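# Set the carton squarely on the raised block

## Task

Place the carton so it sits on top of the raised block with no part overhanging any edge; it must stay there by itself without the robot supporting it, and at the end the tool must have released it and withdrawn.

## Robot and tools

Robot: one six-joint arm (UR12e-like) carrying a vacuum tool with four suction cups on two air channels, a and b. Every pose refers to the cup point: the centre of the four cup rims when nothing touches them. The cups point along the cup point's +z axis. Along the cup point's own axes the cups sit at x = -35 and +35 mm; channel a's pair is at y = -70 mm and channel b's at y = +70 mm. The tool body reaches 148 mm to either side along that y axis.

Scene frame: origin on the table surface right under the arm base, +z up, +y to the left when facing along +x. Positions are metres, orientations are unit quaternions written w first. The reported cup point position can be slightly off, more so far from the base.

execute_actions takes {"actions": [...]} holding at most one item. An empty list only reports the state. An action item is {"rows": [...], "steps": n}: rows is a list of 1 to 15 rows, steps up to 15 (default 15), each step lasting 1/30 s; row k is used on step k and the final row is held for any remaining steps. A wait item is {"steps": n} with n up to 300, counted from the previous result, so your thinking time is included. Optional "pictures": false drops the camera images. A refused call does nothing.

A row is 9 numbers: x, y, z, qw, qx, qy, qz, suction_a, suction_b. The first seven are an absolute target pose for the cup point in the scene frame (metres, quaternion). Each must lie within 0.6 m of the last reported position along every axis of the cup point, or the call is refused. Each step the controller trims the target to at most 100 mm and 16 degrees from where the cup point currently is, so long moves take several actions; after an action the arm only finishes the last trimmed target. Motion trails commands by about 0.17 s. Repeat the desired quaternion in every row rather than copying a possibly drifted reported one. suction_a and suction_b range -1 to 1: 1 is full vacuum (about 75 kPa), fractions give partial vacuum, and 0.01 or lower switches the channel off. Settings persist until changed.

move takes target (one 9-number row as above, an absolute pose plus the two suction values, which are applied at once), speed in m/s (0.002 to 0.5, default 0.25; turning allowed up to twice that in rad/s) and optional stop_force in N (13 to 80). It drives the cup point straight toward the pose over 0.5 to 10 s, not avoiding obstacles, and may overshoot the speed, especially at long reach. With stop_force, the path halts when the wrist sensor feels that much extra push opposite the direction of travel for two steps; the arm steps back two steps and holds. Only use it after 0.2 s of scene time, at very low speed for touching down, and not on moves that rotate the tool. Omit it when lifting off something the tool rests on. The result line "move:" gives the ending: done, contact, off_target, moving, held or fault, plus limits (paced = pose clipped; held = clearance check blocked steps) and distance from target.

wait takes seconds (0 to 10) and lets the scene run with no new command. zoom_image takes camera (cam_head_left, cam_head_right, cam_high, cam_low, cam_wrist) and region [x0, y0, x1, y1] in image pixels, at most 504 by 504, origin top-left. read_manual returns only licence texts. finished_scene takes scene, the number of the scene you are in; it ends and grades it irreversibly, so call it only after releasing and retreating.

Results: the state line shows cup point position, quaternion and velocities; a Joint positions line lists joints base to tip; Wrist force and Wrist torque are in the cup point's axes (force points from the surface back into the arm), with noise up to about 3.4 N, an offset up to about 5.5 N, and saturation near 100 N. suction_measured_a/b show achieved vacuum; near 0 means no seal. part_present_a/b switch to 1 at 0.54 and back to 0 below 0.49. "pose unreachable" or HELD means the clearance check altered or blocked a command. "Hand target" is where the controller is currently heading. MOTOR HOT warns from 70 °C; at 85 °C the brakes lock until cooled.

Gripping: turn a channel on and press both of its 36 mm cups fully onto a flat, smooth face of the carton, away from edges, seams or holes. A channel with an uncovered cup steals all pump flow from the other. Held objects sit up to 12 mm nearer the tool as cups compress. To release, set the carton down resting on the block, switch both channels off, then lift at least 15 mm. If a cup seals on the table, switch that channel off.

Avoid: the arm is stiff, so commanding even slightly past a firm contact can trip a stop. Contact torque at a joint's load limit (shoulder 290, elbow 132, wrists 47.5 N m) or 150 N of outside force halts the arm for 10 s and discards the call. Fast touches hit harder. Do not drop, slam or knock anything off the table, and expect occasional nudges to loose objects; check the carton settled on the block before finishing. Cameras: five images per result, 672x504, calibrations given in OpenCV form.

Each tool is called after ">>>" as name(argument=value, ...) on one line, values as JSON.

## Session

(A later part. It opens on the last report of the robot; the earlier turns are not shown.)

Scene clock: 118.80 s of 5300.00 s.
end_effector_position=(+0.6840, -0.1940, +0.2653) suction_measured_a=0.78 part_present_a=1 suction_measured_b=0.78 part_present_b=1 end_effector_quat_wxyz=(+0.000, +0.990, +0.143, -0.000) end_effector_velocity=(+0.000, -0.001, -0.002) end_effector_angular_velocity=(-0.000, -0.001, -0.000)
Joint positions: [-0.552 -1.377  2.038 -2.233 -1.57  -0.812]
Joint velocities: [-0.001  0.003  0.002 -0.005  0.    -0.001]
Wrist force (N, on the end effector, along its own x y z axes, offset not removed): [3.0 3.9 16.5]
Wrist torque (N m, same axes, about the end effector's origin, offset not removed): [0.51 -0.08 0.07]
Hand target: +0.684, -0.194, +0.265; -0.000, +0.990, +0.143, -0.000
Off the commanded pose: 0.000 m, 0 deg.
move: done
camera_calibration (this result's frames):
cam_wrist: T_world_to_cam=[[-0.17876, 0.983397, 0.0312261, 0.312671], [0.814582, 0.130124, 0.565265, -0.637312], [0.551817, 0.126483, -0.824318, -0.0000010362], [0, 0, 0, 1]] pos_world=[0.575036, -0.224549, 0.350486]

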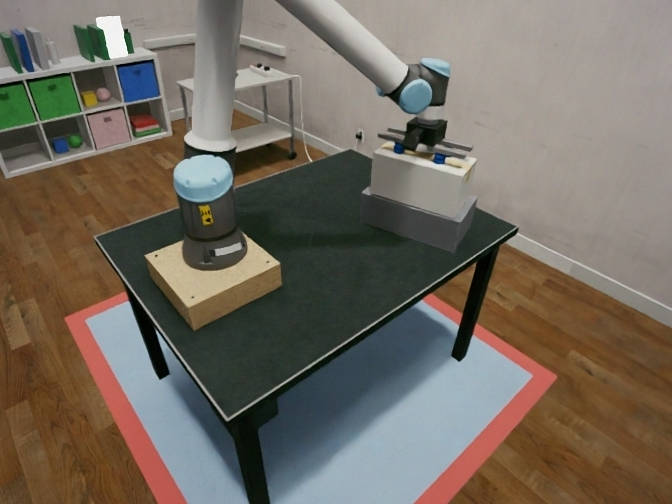

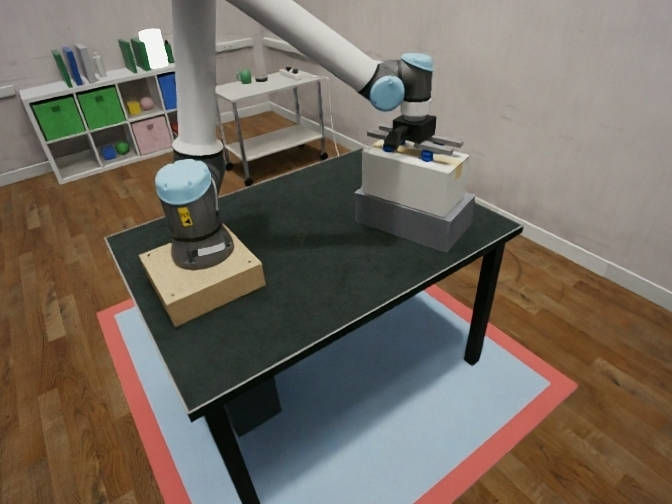

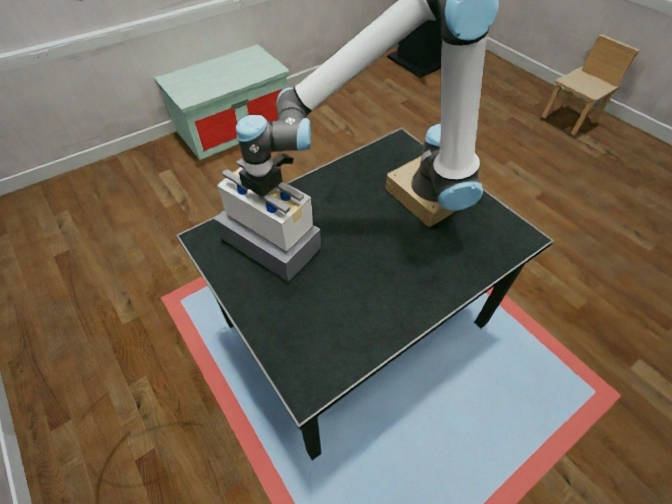

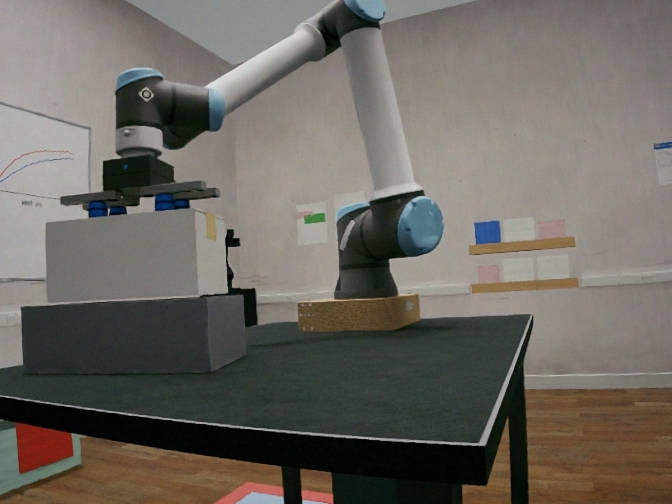

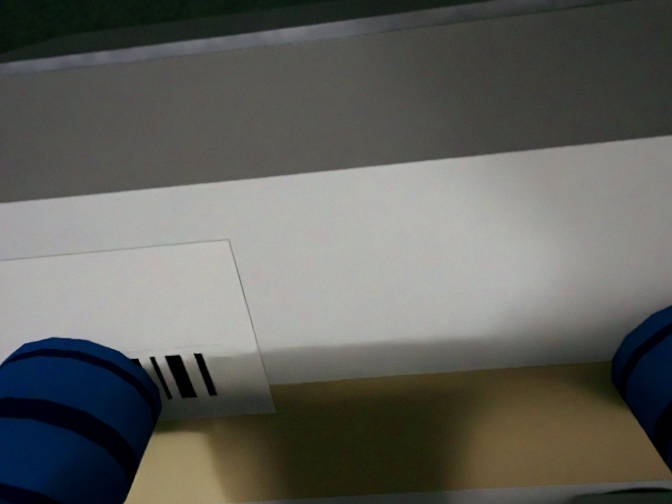

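>>> move(target=[0.672, -0.1975, 0.268, 0, 0.9897, 0.1435, 0, 1, 1], speed=0.03)

>>> zoom_image(camera="cam_high", region=[190, 140, 350, 290])

>>> zoom_image(camera="cam_head_right", region=[340, 120, 500, 260])

Scene clock: 147.67 s of 5300.00 s.
end_effector_position=(+0.6723, -0.1974, +0.2679) suction_measured_a=0.78 part_present_a=1 suction_measured_b=0.78 part_present_b=1 end_effector_quat_wxyz=(+0.000, +0.990, +0.143, -0.000) end_effector_velocity=(-0.003, -0.001, +0.000) end_effector_angular_velocity=(+0.000, +0.000, +0.000)
Joint positions: [-0.565 -1.395  2.055 -2.232 -1.57  -0.825]
Joint velocities: [-0.003 -0.004  0.004  0.001  0.    -0.003]
Wrist force (N, on the end effector, along its own x y z axes, offset not removed): [-2.3 3.5 17.2]
Wrist torque (N m, same axes, about the end effector's origin, offset not removed): [0.41 0.66 0.03]
Hand target: +0.672, -0.198, +0.268; +0.000, +0.990, +0.143, -0.000
Off the commanded pose: 0.000 m, 0 deg.
move: done
camera_calibration (this result's frames):
cam_wrist: T_world_to_cam=[[-0.178757, 0.983397, 0.0312336, 0.313827], [0.814583, 0.130117, 0.565265, -0.628776], [0.551816, 0.126487, -0.824318, 0.00909791], [0, 0, 0, 1]] pos_world=[0.563269, -0.227953, 0.353123]

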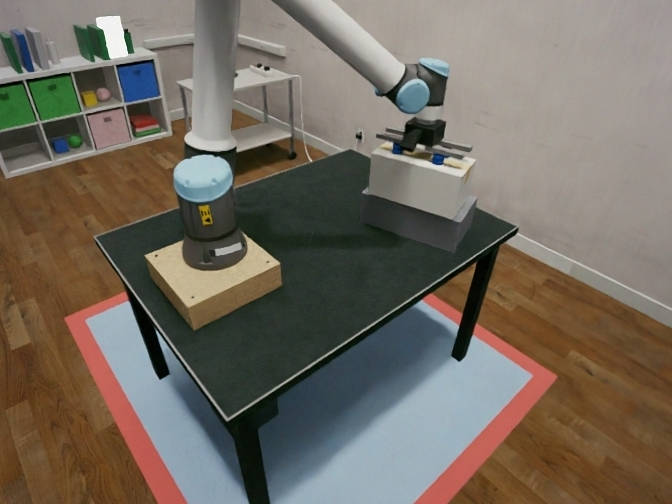

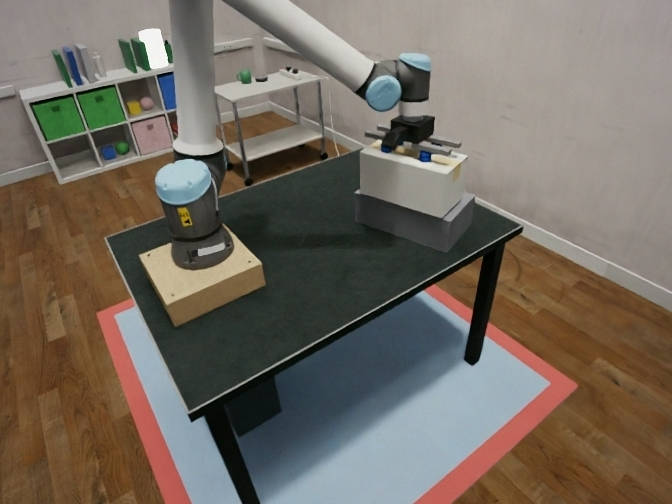

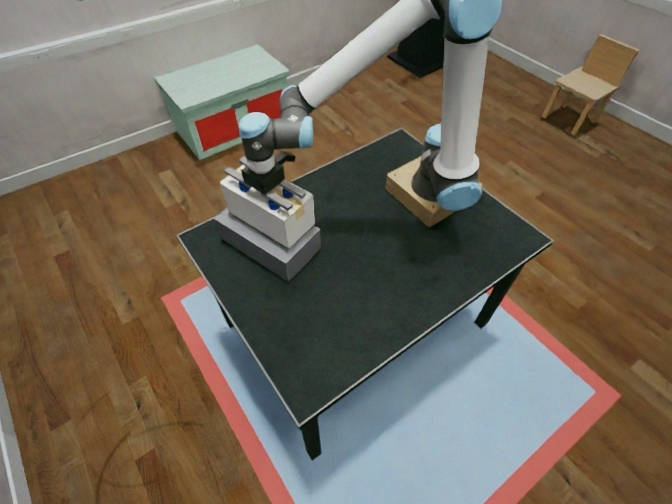

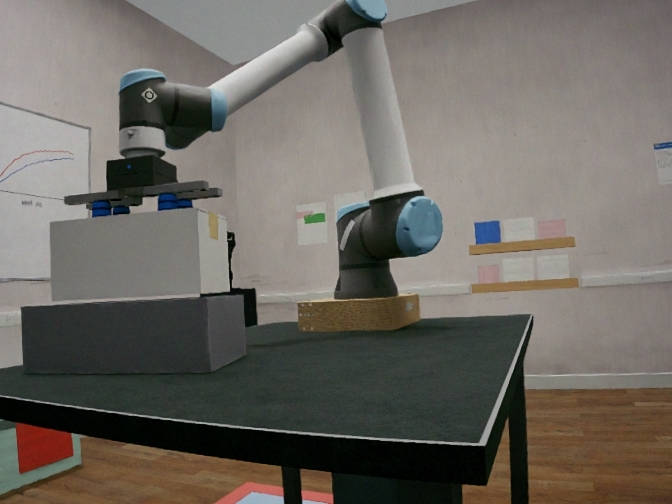

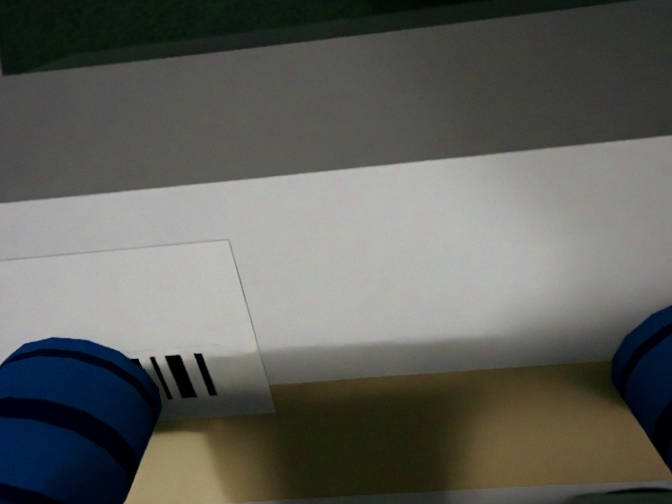

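Region (190, 140, 350, 290) of cam_high's 672x504 image, scaled by 3.150, with more detail than that image has; it fills the top 472 rows of this view, and the rest is white.

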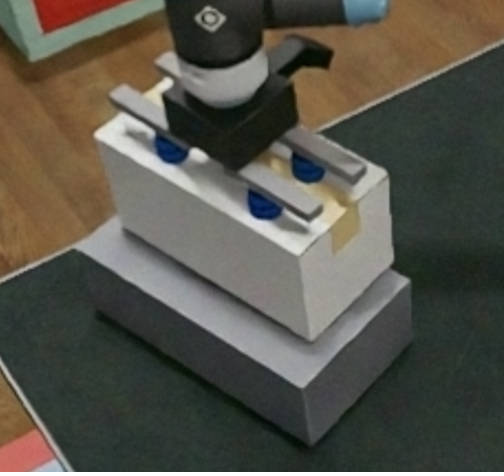

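Region (340, 120, 500, 260) of cam_head_right's 672x504 image, scaled by 3.150, with more detail than that image has; it fills the top 441 rows of this view, and the rest is white.

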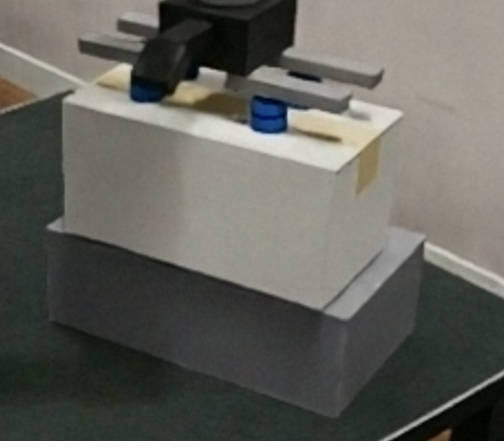

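>>> move(target=[0.698, -0.190, 0.268, 0, 0.9897, 0.1435, 0, 1, 1], speed=0.03)

>>> zoom_image(camera="cam_high", region=[190, 140, 350, 290])

>>> zoom_image(camera="cam_head_right", region=[340, 120, 500, 260])

Scene clock: 159.80 s of 5300.00 s.
end_effector_position=(+0.6977, -0.1901, +0.2680) suction_measured_a=0.78 part_present_a=1 suction_measured_b=0.78 part_present_b=1 end_effector_quat_wxyz=(-0.000, +0.990, +0.143, +0.000) end_effector_velocity=(+0.002, +0.001, -0.000) end_effector_angular_velocity=(-0.000, +0.002, +0.001)
Joint positions: [-0.538 -1.362  2.013 -2.223 -1.57  -0.798]
Joint velocities: [ 0.003  0.003 -0.004  0.002 -0.001  0.003]
Wrist force (N, on the end effector, along its own x y z axes, offset not removed): [1.7 2.7 14.7]
Wrist torque (N m, same axes, about the end effector's origin, offset not removed): [0.20 0.19 0.04]
Hand target: +0.698, -0.190, +0.268; -0.000, +0.990, +0.143, +0.000
Off the commanded pose: 0.000 m, 0 deg.
move: done
camera_calibration (this result's frames):
cam_wrist: T_world_to_cam=[[-0.178768, 0.983394, 0.0312827, 0.311125], [0.814548, 0.130091, 0.565322, -0.650501], [0.551864, 0.126543, -0.824277, -0.00585249], [0, 0, 0, 1]] pos_world=[0.588713, -0.220594, 0.353185]

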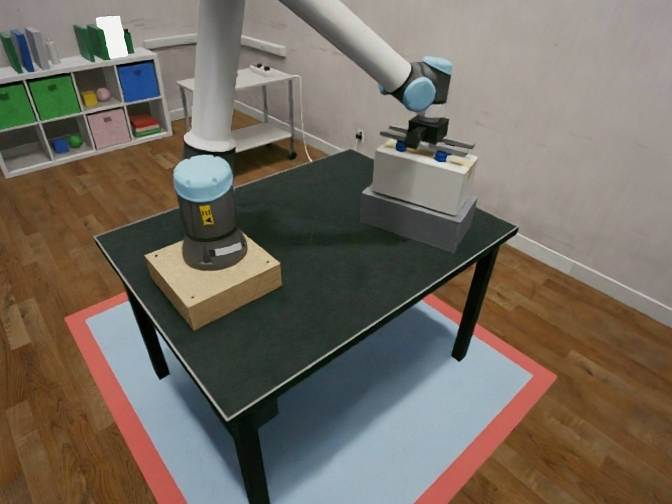

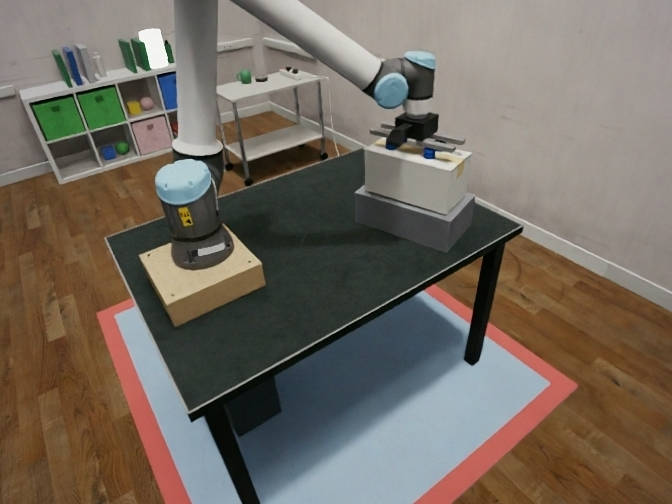

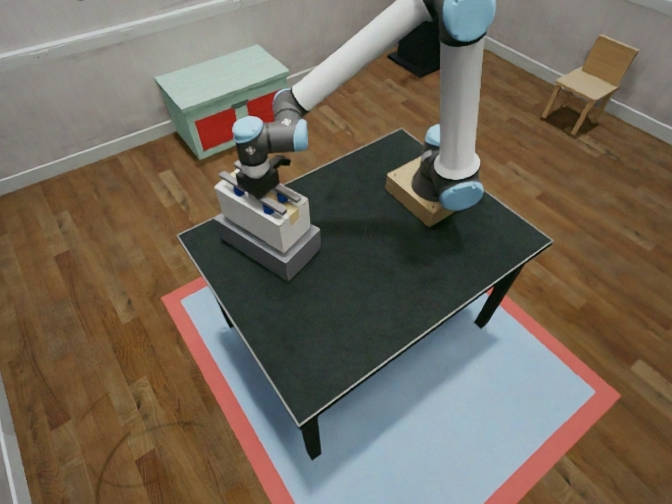

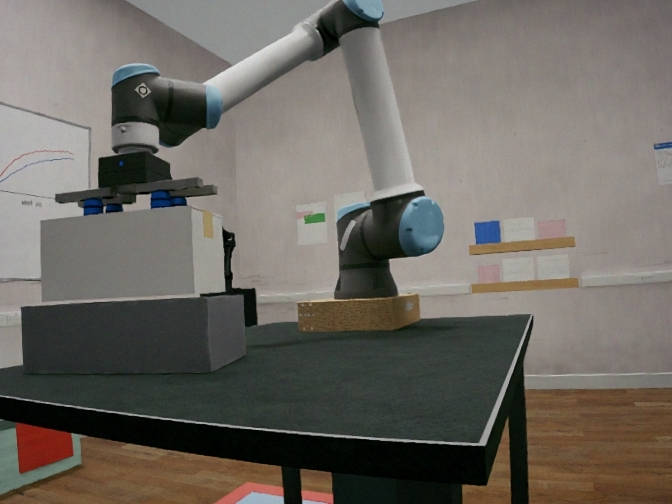

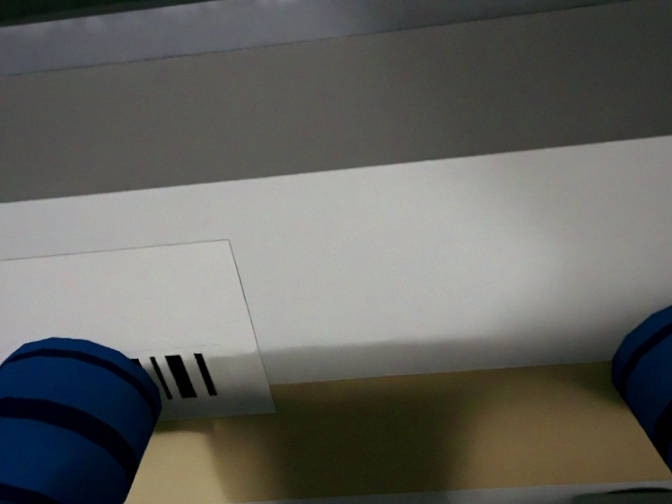

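Region (190, 140, 350, 290) of cam_high's 672x504 image, scaled by 3.150, with more detail than that image has; it fills the top 472 rows of this view, and the rest is white.

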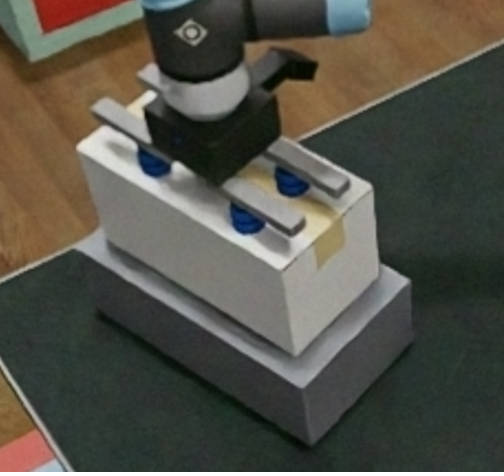

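Region (340, 120, 500, 260) of cam_head_right's 672x504 image, scaled by 3.150, with more detail than that image has; it fills the top 441 rows of this view, and the rest is white.

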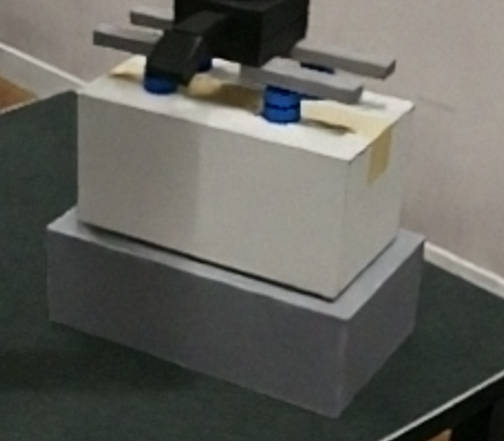

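>>> move(target=[0.699, -0.190, 0.24, 0, 0.9897, 0.1435, 0, 1, 1], speed=0.006, stop_force=13)

>>> zoom_image(camera="cam_high", region=[190, 140, 350, 290])

>>> zoom_image(camera="cam_head_right", region=[340, 120, 500, 260])

>>> zoom_image(camera="cam_low", region=[0, 200, 280, 390])

Scene clock: 169.10 s of 5300.00 s.
end_effector_position=(+0.6984, -0.1900, +0.2605) suction_measured_a=0.78 part_present_a=1 suction_measured_b=0.78 part_present_b=1 end_effector_quat_wxyz=(+0.000, +0.990, +0.143, +0.000) end_effector_velocity=(+0.000, +0.002, +0.001) end_effector_angular_velocity=(+0.003, +0.001, +0.002)
Joint positions: [-0.537 -1.352  2.018 -2.237 -1.57  -0.797]
Joint velocities: [ 0.002 -0.002 -0.001  0.004  0.002 -0.001]
Wrist force (N, on the end effector, along its own x y z axes, offset not removed): [-0.4 5.8 -1.5]
Wrist torque (N m, same axes, about the end effector's origin, offset not removed): [-2.58 1.44 0.01]
Hand target: +0.698, -0.190, +0.261; +0.000, +0.990, +0.143, +0.000
Off the commanded pose: 0.020 m, 0 deg.
move: contact
camera_calibration (this result's frames):
cam_wrist: T_world_to_cam=[[-0.178767, 0.983403, 0.0309951, 0.311533], [0.814413, 0.130224, 0.565484, -0.6467], [0.552063, 0.126333, -0.824176, -0.012622], [0, 0, 0, 1]] pos_world=[0.589341, -0.220551, 0.34564]

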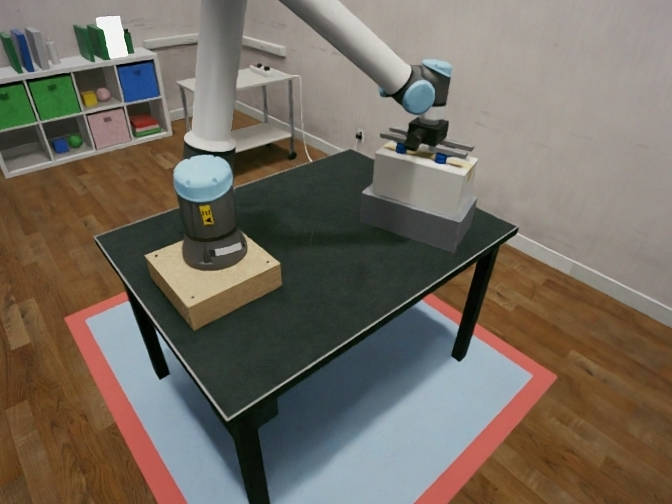

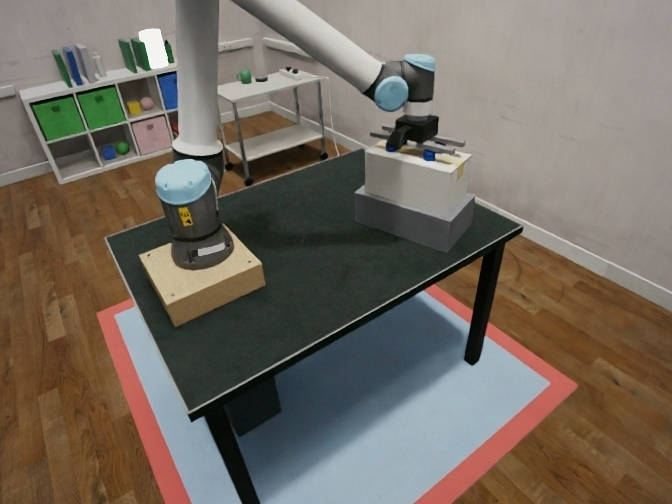

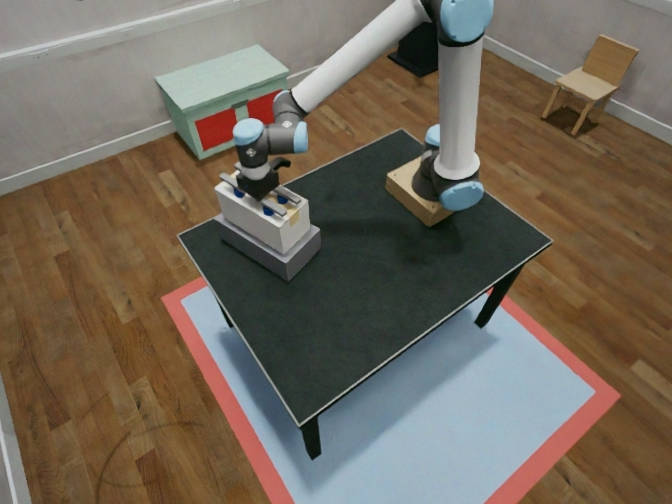

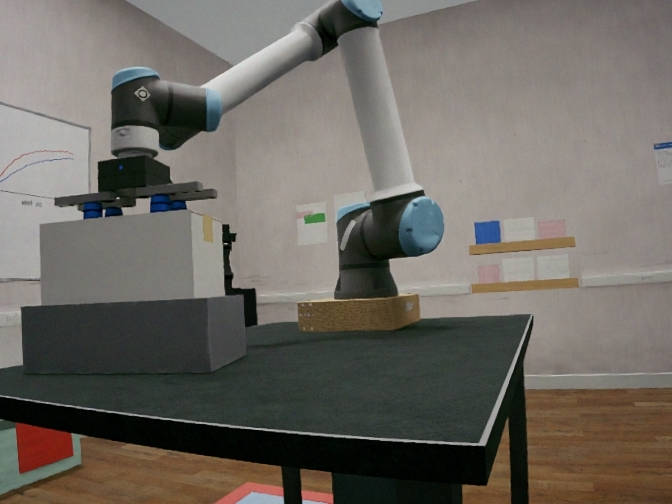

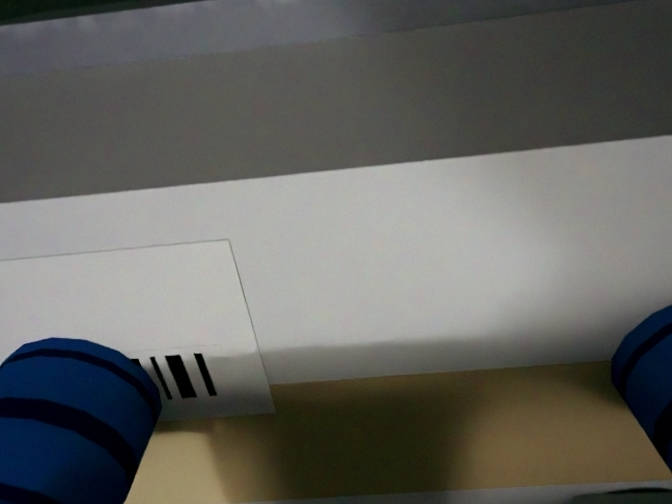

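Region (190, 140, 350, 290) of cam_high's 672x504 image, scaled by 3.150, with more detail than that image has; it fills the top 472 rows of this view, and the rest is white.

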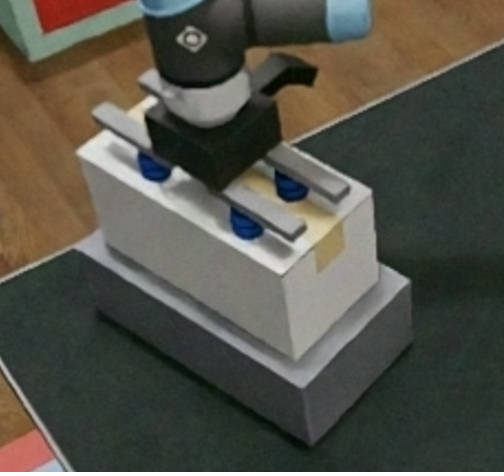

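Region (340, 120, 500, 260) of cam_head_right's 672x504 image, scaled by 3.150, with more detail than that image has; it fills the top 441 rows of this view, and the rest is white.

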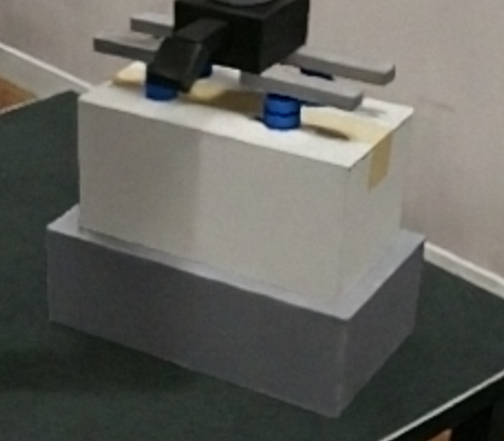

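Region (0, 200, 280, 390) of cam_low's 672x504 image, scaled by 1.800, with more detail than that image has; it fills the top 342 rows of this view, and the rest is white.

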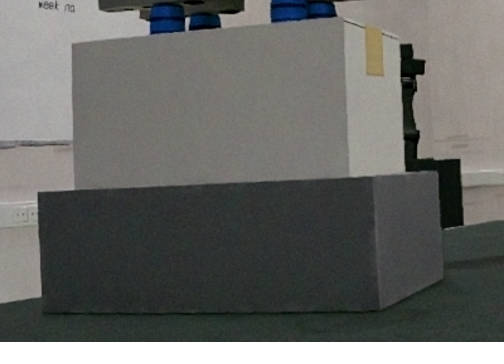

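>>> execute_actions(actions=[{"rows": [[0.6984, -0.19, 0.2605, 0, 0.9897, 0.1435, 0, 0, 0]], "steps": 15}], pictures=false)

>>> move(target=[0.698, -0.19, 0.33, 0, 0.9897, 0.1435, 0, 0, 0], speed=0.06)

>>> move(target=[0.55, 0.05, 0.50, 0, 0.9897, 0.1435, 0, 0, 0], speed=0.2)

Scene clock: 174.17 s of 5300.00 s.
end_effector_position=(+0.6985, -0.1901, +0.2608) suction_measured_a=0.00 part_present_a=0 suction_measured_b=0.00 part_present_b=0 end_effector_quat_wxyz=(+0.000, +0.990, +0.143, +0.000) end_effector_velocity=(-0.001, +0.001, -0.002) end_effector_angular_velocity=(+0.001, +0.003, +0.001)
Joint positions: [-0.537 -1.353  2.018 -2.237 -1.57  -0.797]
Joint velocities: [-0.     0.001  0.003 -0.    -0.    -0.001]
Wrist force (N, on the end effector, along its own x y z axes, offset not removed): [-5.3 -3.1 -69.4]
Wrist torque (N m, same axes, about the end effector's origin, offset not removed): [0.20 0.38 0.08]
Hand target: +0.698, -0.190, +0.261; -0.000, +0.990, +0.143, +0.000
Off the commanded pose: 0.000 m, 0 deg.
Steps of this call (steps 1 to 137: nothing new was sent; steps 138 to 152: all 15 steps of this action). Readings (end_effector_position | what the end effector reports):
138: (+0.6983, -0.1900, +0.2608) | suction_measured_a=0.58 part_present_a=1 suction_measured_b=0.58 part_present_b=1
139: (+0.6983, -0.1900, +0.2608) | suction_measured_a=0.30 part_present_a=0 suction_measured_b=0.29 part_present_b=0
141: (+0.6987, -0.1902, +0.2612) | suction_measured_a=0.03 part_present_a=0 suction_measured_b=0.03 part_present_b=0
145: (+0.6988, -0.1903, +0.2613) | suction_measured_a=0.00 part_present_a=0 suction_measured_b=0.00 part_present_b=0
152: the state above

Scene clock: 176.00 s of 5300.00 s.
end_effector_position=(+0.6979, -0.1900, +0.3298) suction_measured_a=0.00 part_present_a=0 suction_measured_b=0.00 part_present_b=0 end_effector_quat_wxyz=(-0.000, +0.990, +0.143, +0.000) end_effector_velocity=(+0.000, -0.000, +0.002) end_effector_angular_velocity=(-0.000, -0.000, +0.002)
Joint positions: [-0.537 -1.423  1.958 -2.106 -1.57  -0.797]
Joint velocities: [ 0.    -0.002 -0.003  0.004 -0.    -0.002]
Wrist force (N, on the end effector, along its own x y z axes, offset not removed): [-1.0 4.2 -2.7]
Wrist torque (N m, same axes, about the end effector's origin, offset not removed): [0.62 0.30 0.12]
Hand target: +0.698, -0.190, +0.330; +0.000, +0.990, +0.143, +0.000
Off the commanded pose: 0.000 m, 0 deg.
move: done
camera_calibration (this result's frames):
cam_wrist: T_world_to_cam=[[-0.178761, 0.983396, 0.0312444, 0.309142], [0.814573, 0.130112, 0.56528, -0.685628], [0.551829, 0.126501, -0.824307, 0.0449611], [0, 0, 0, 1]] pos_world=[0.588945, -0.220488, 0.414975]

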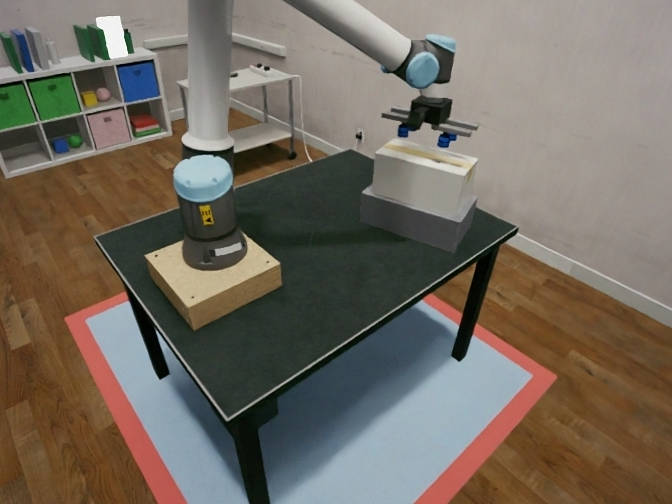

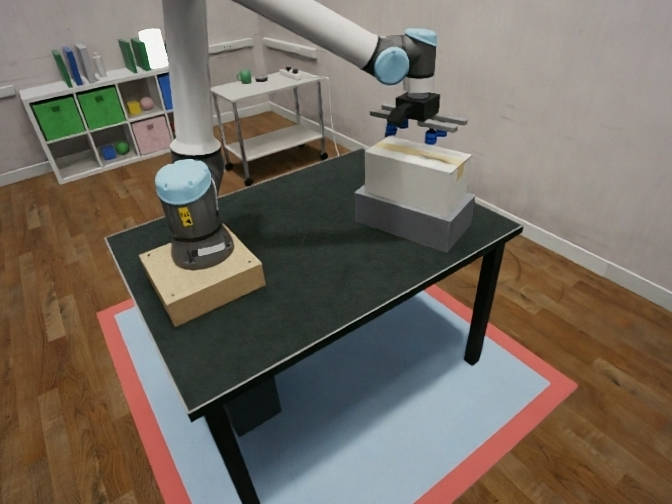

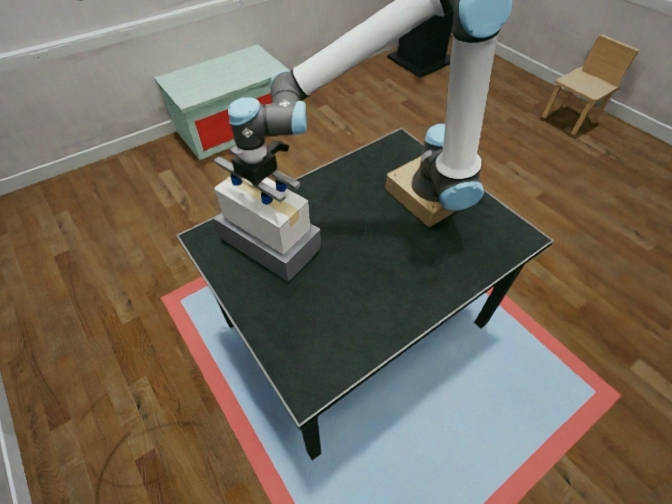

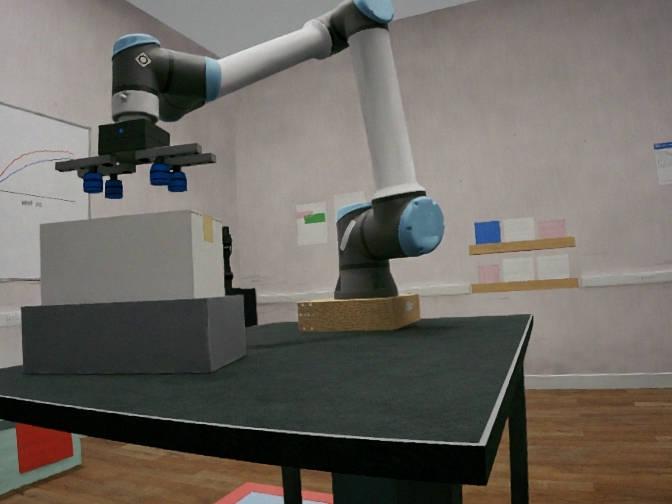

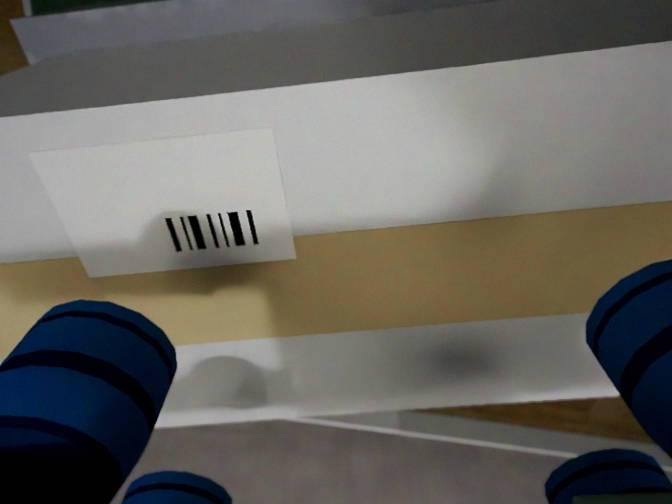

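Scene clock: 178.23 s of 5300.00 s.
end_effector_position=(+0.5501, +0.0500, +0.4999) suction_measured_a=0.00 part_present_a=0 suction_measured_b=0.00 part_present_b=0 end_effector_quat_wxyz=(-0.000, +0.990, +0.143, +0.000) end_effector_velocity=(-0.001, +0.001, +0.002) end_effector_angular_velocity=(-0.001, +0.000, -0.001)
Joint positions: [-0.259 -1.831  2.02  -1.761 -1.57  -0.519]
Joint velocities: [ 0.001 -0.002 -0.001  0.004 -0.001  0.002]
Wrist force (N, on the end effector, along its own x y z axes, offset not removed): [1.4 2.1 -4.7]
Wrist torque (N m, same axes, about the end effector's origin, offset not removed): [0.39 -0.03 0.09]
Hand target: +0.550, +0.050, +0.500; -0.000, +0.990, +0.143, +0.000
Off the commanded pose: 0.000 m, 0 deg.
move: done
camera_calibration (this result's frames):
cam_wrist: T_world_to_cam=[[-0.178785, 0.983379, 0.0316501, 0.0412043], [0.814398, 0.129859, 0.565591, -0.69262], [0.55208, 0.126895, -0.824079, 0.236141], [0, 0, 0, 1]] pos_world=[0.441066, 0.0194585, 0.585034]

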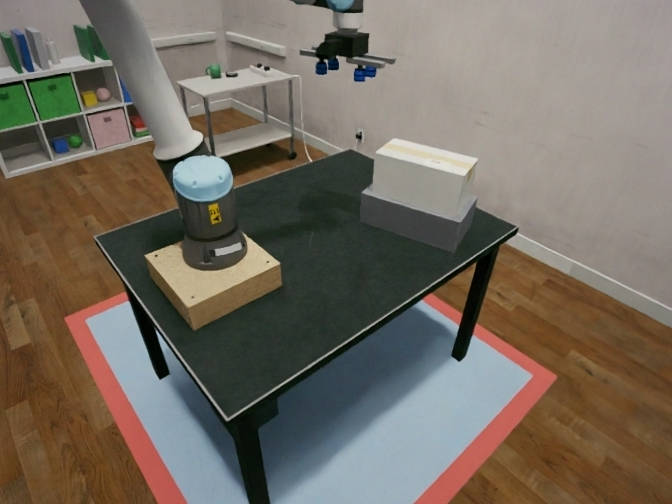

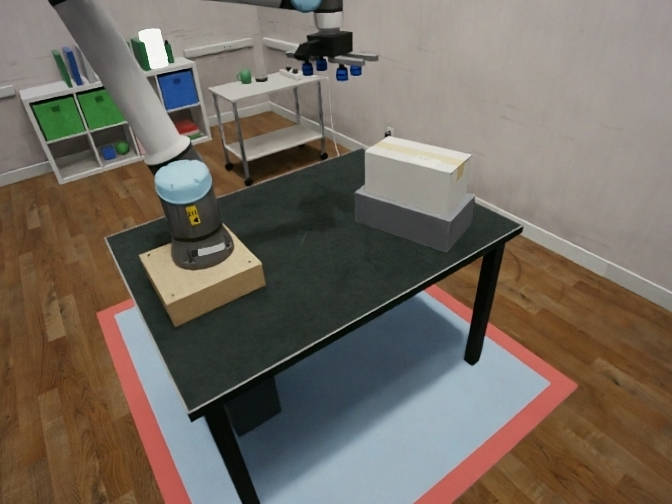

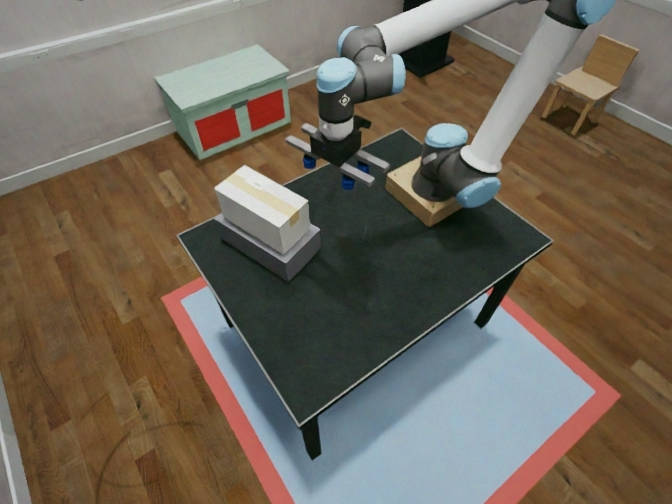

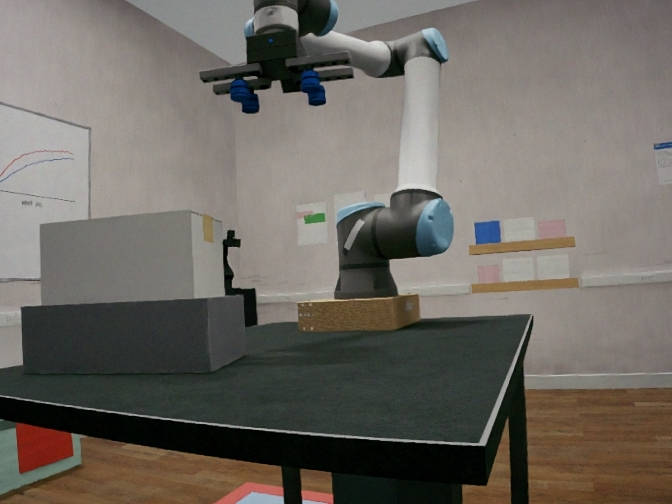

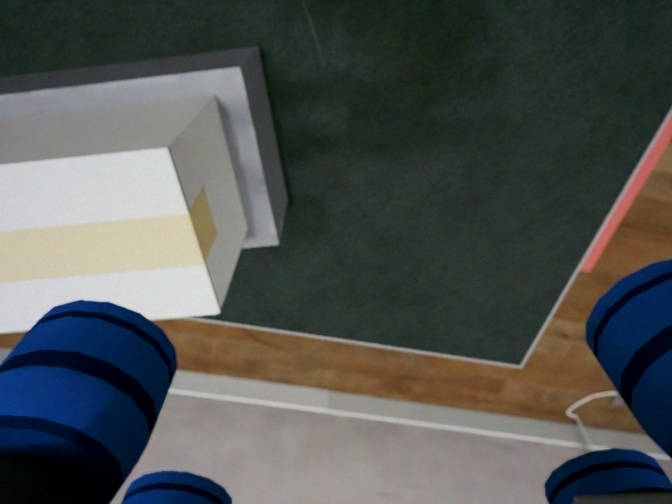

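>>> finished_scene(scene=1)

The scene is finished: the task was done.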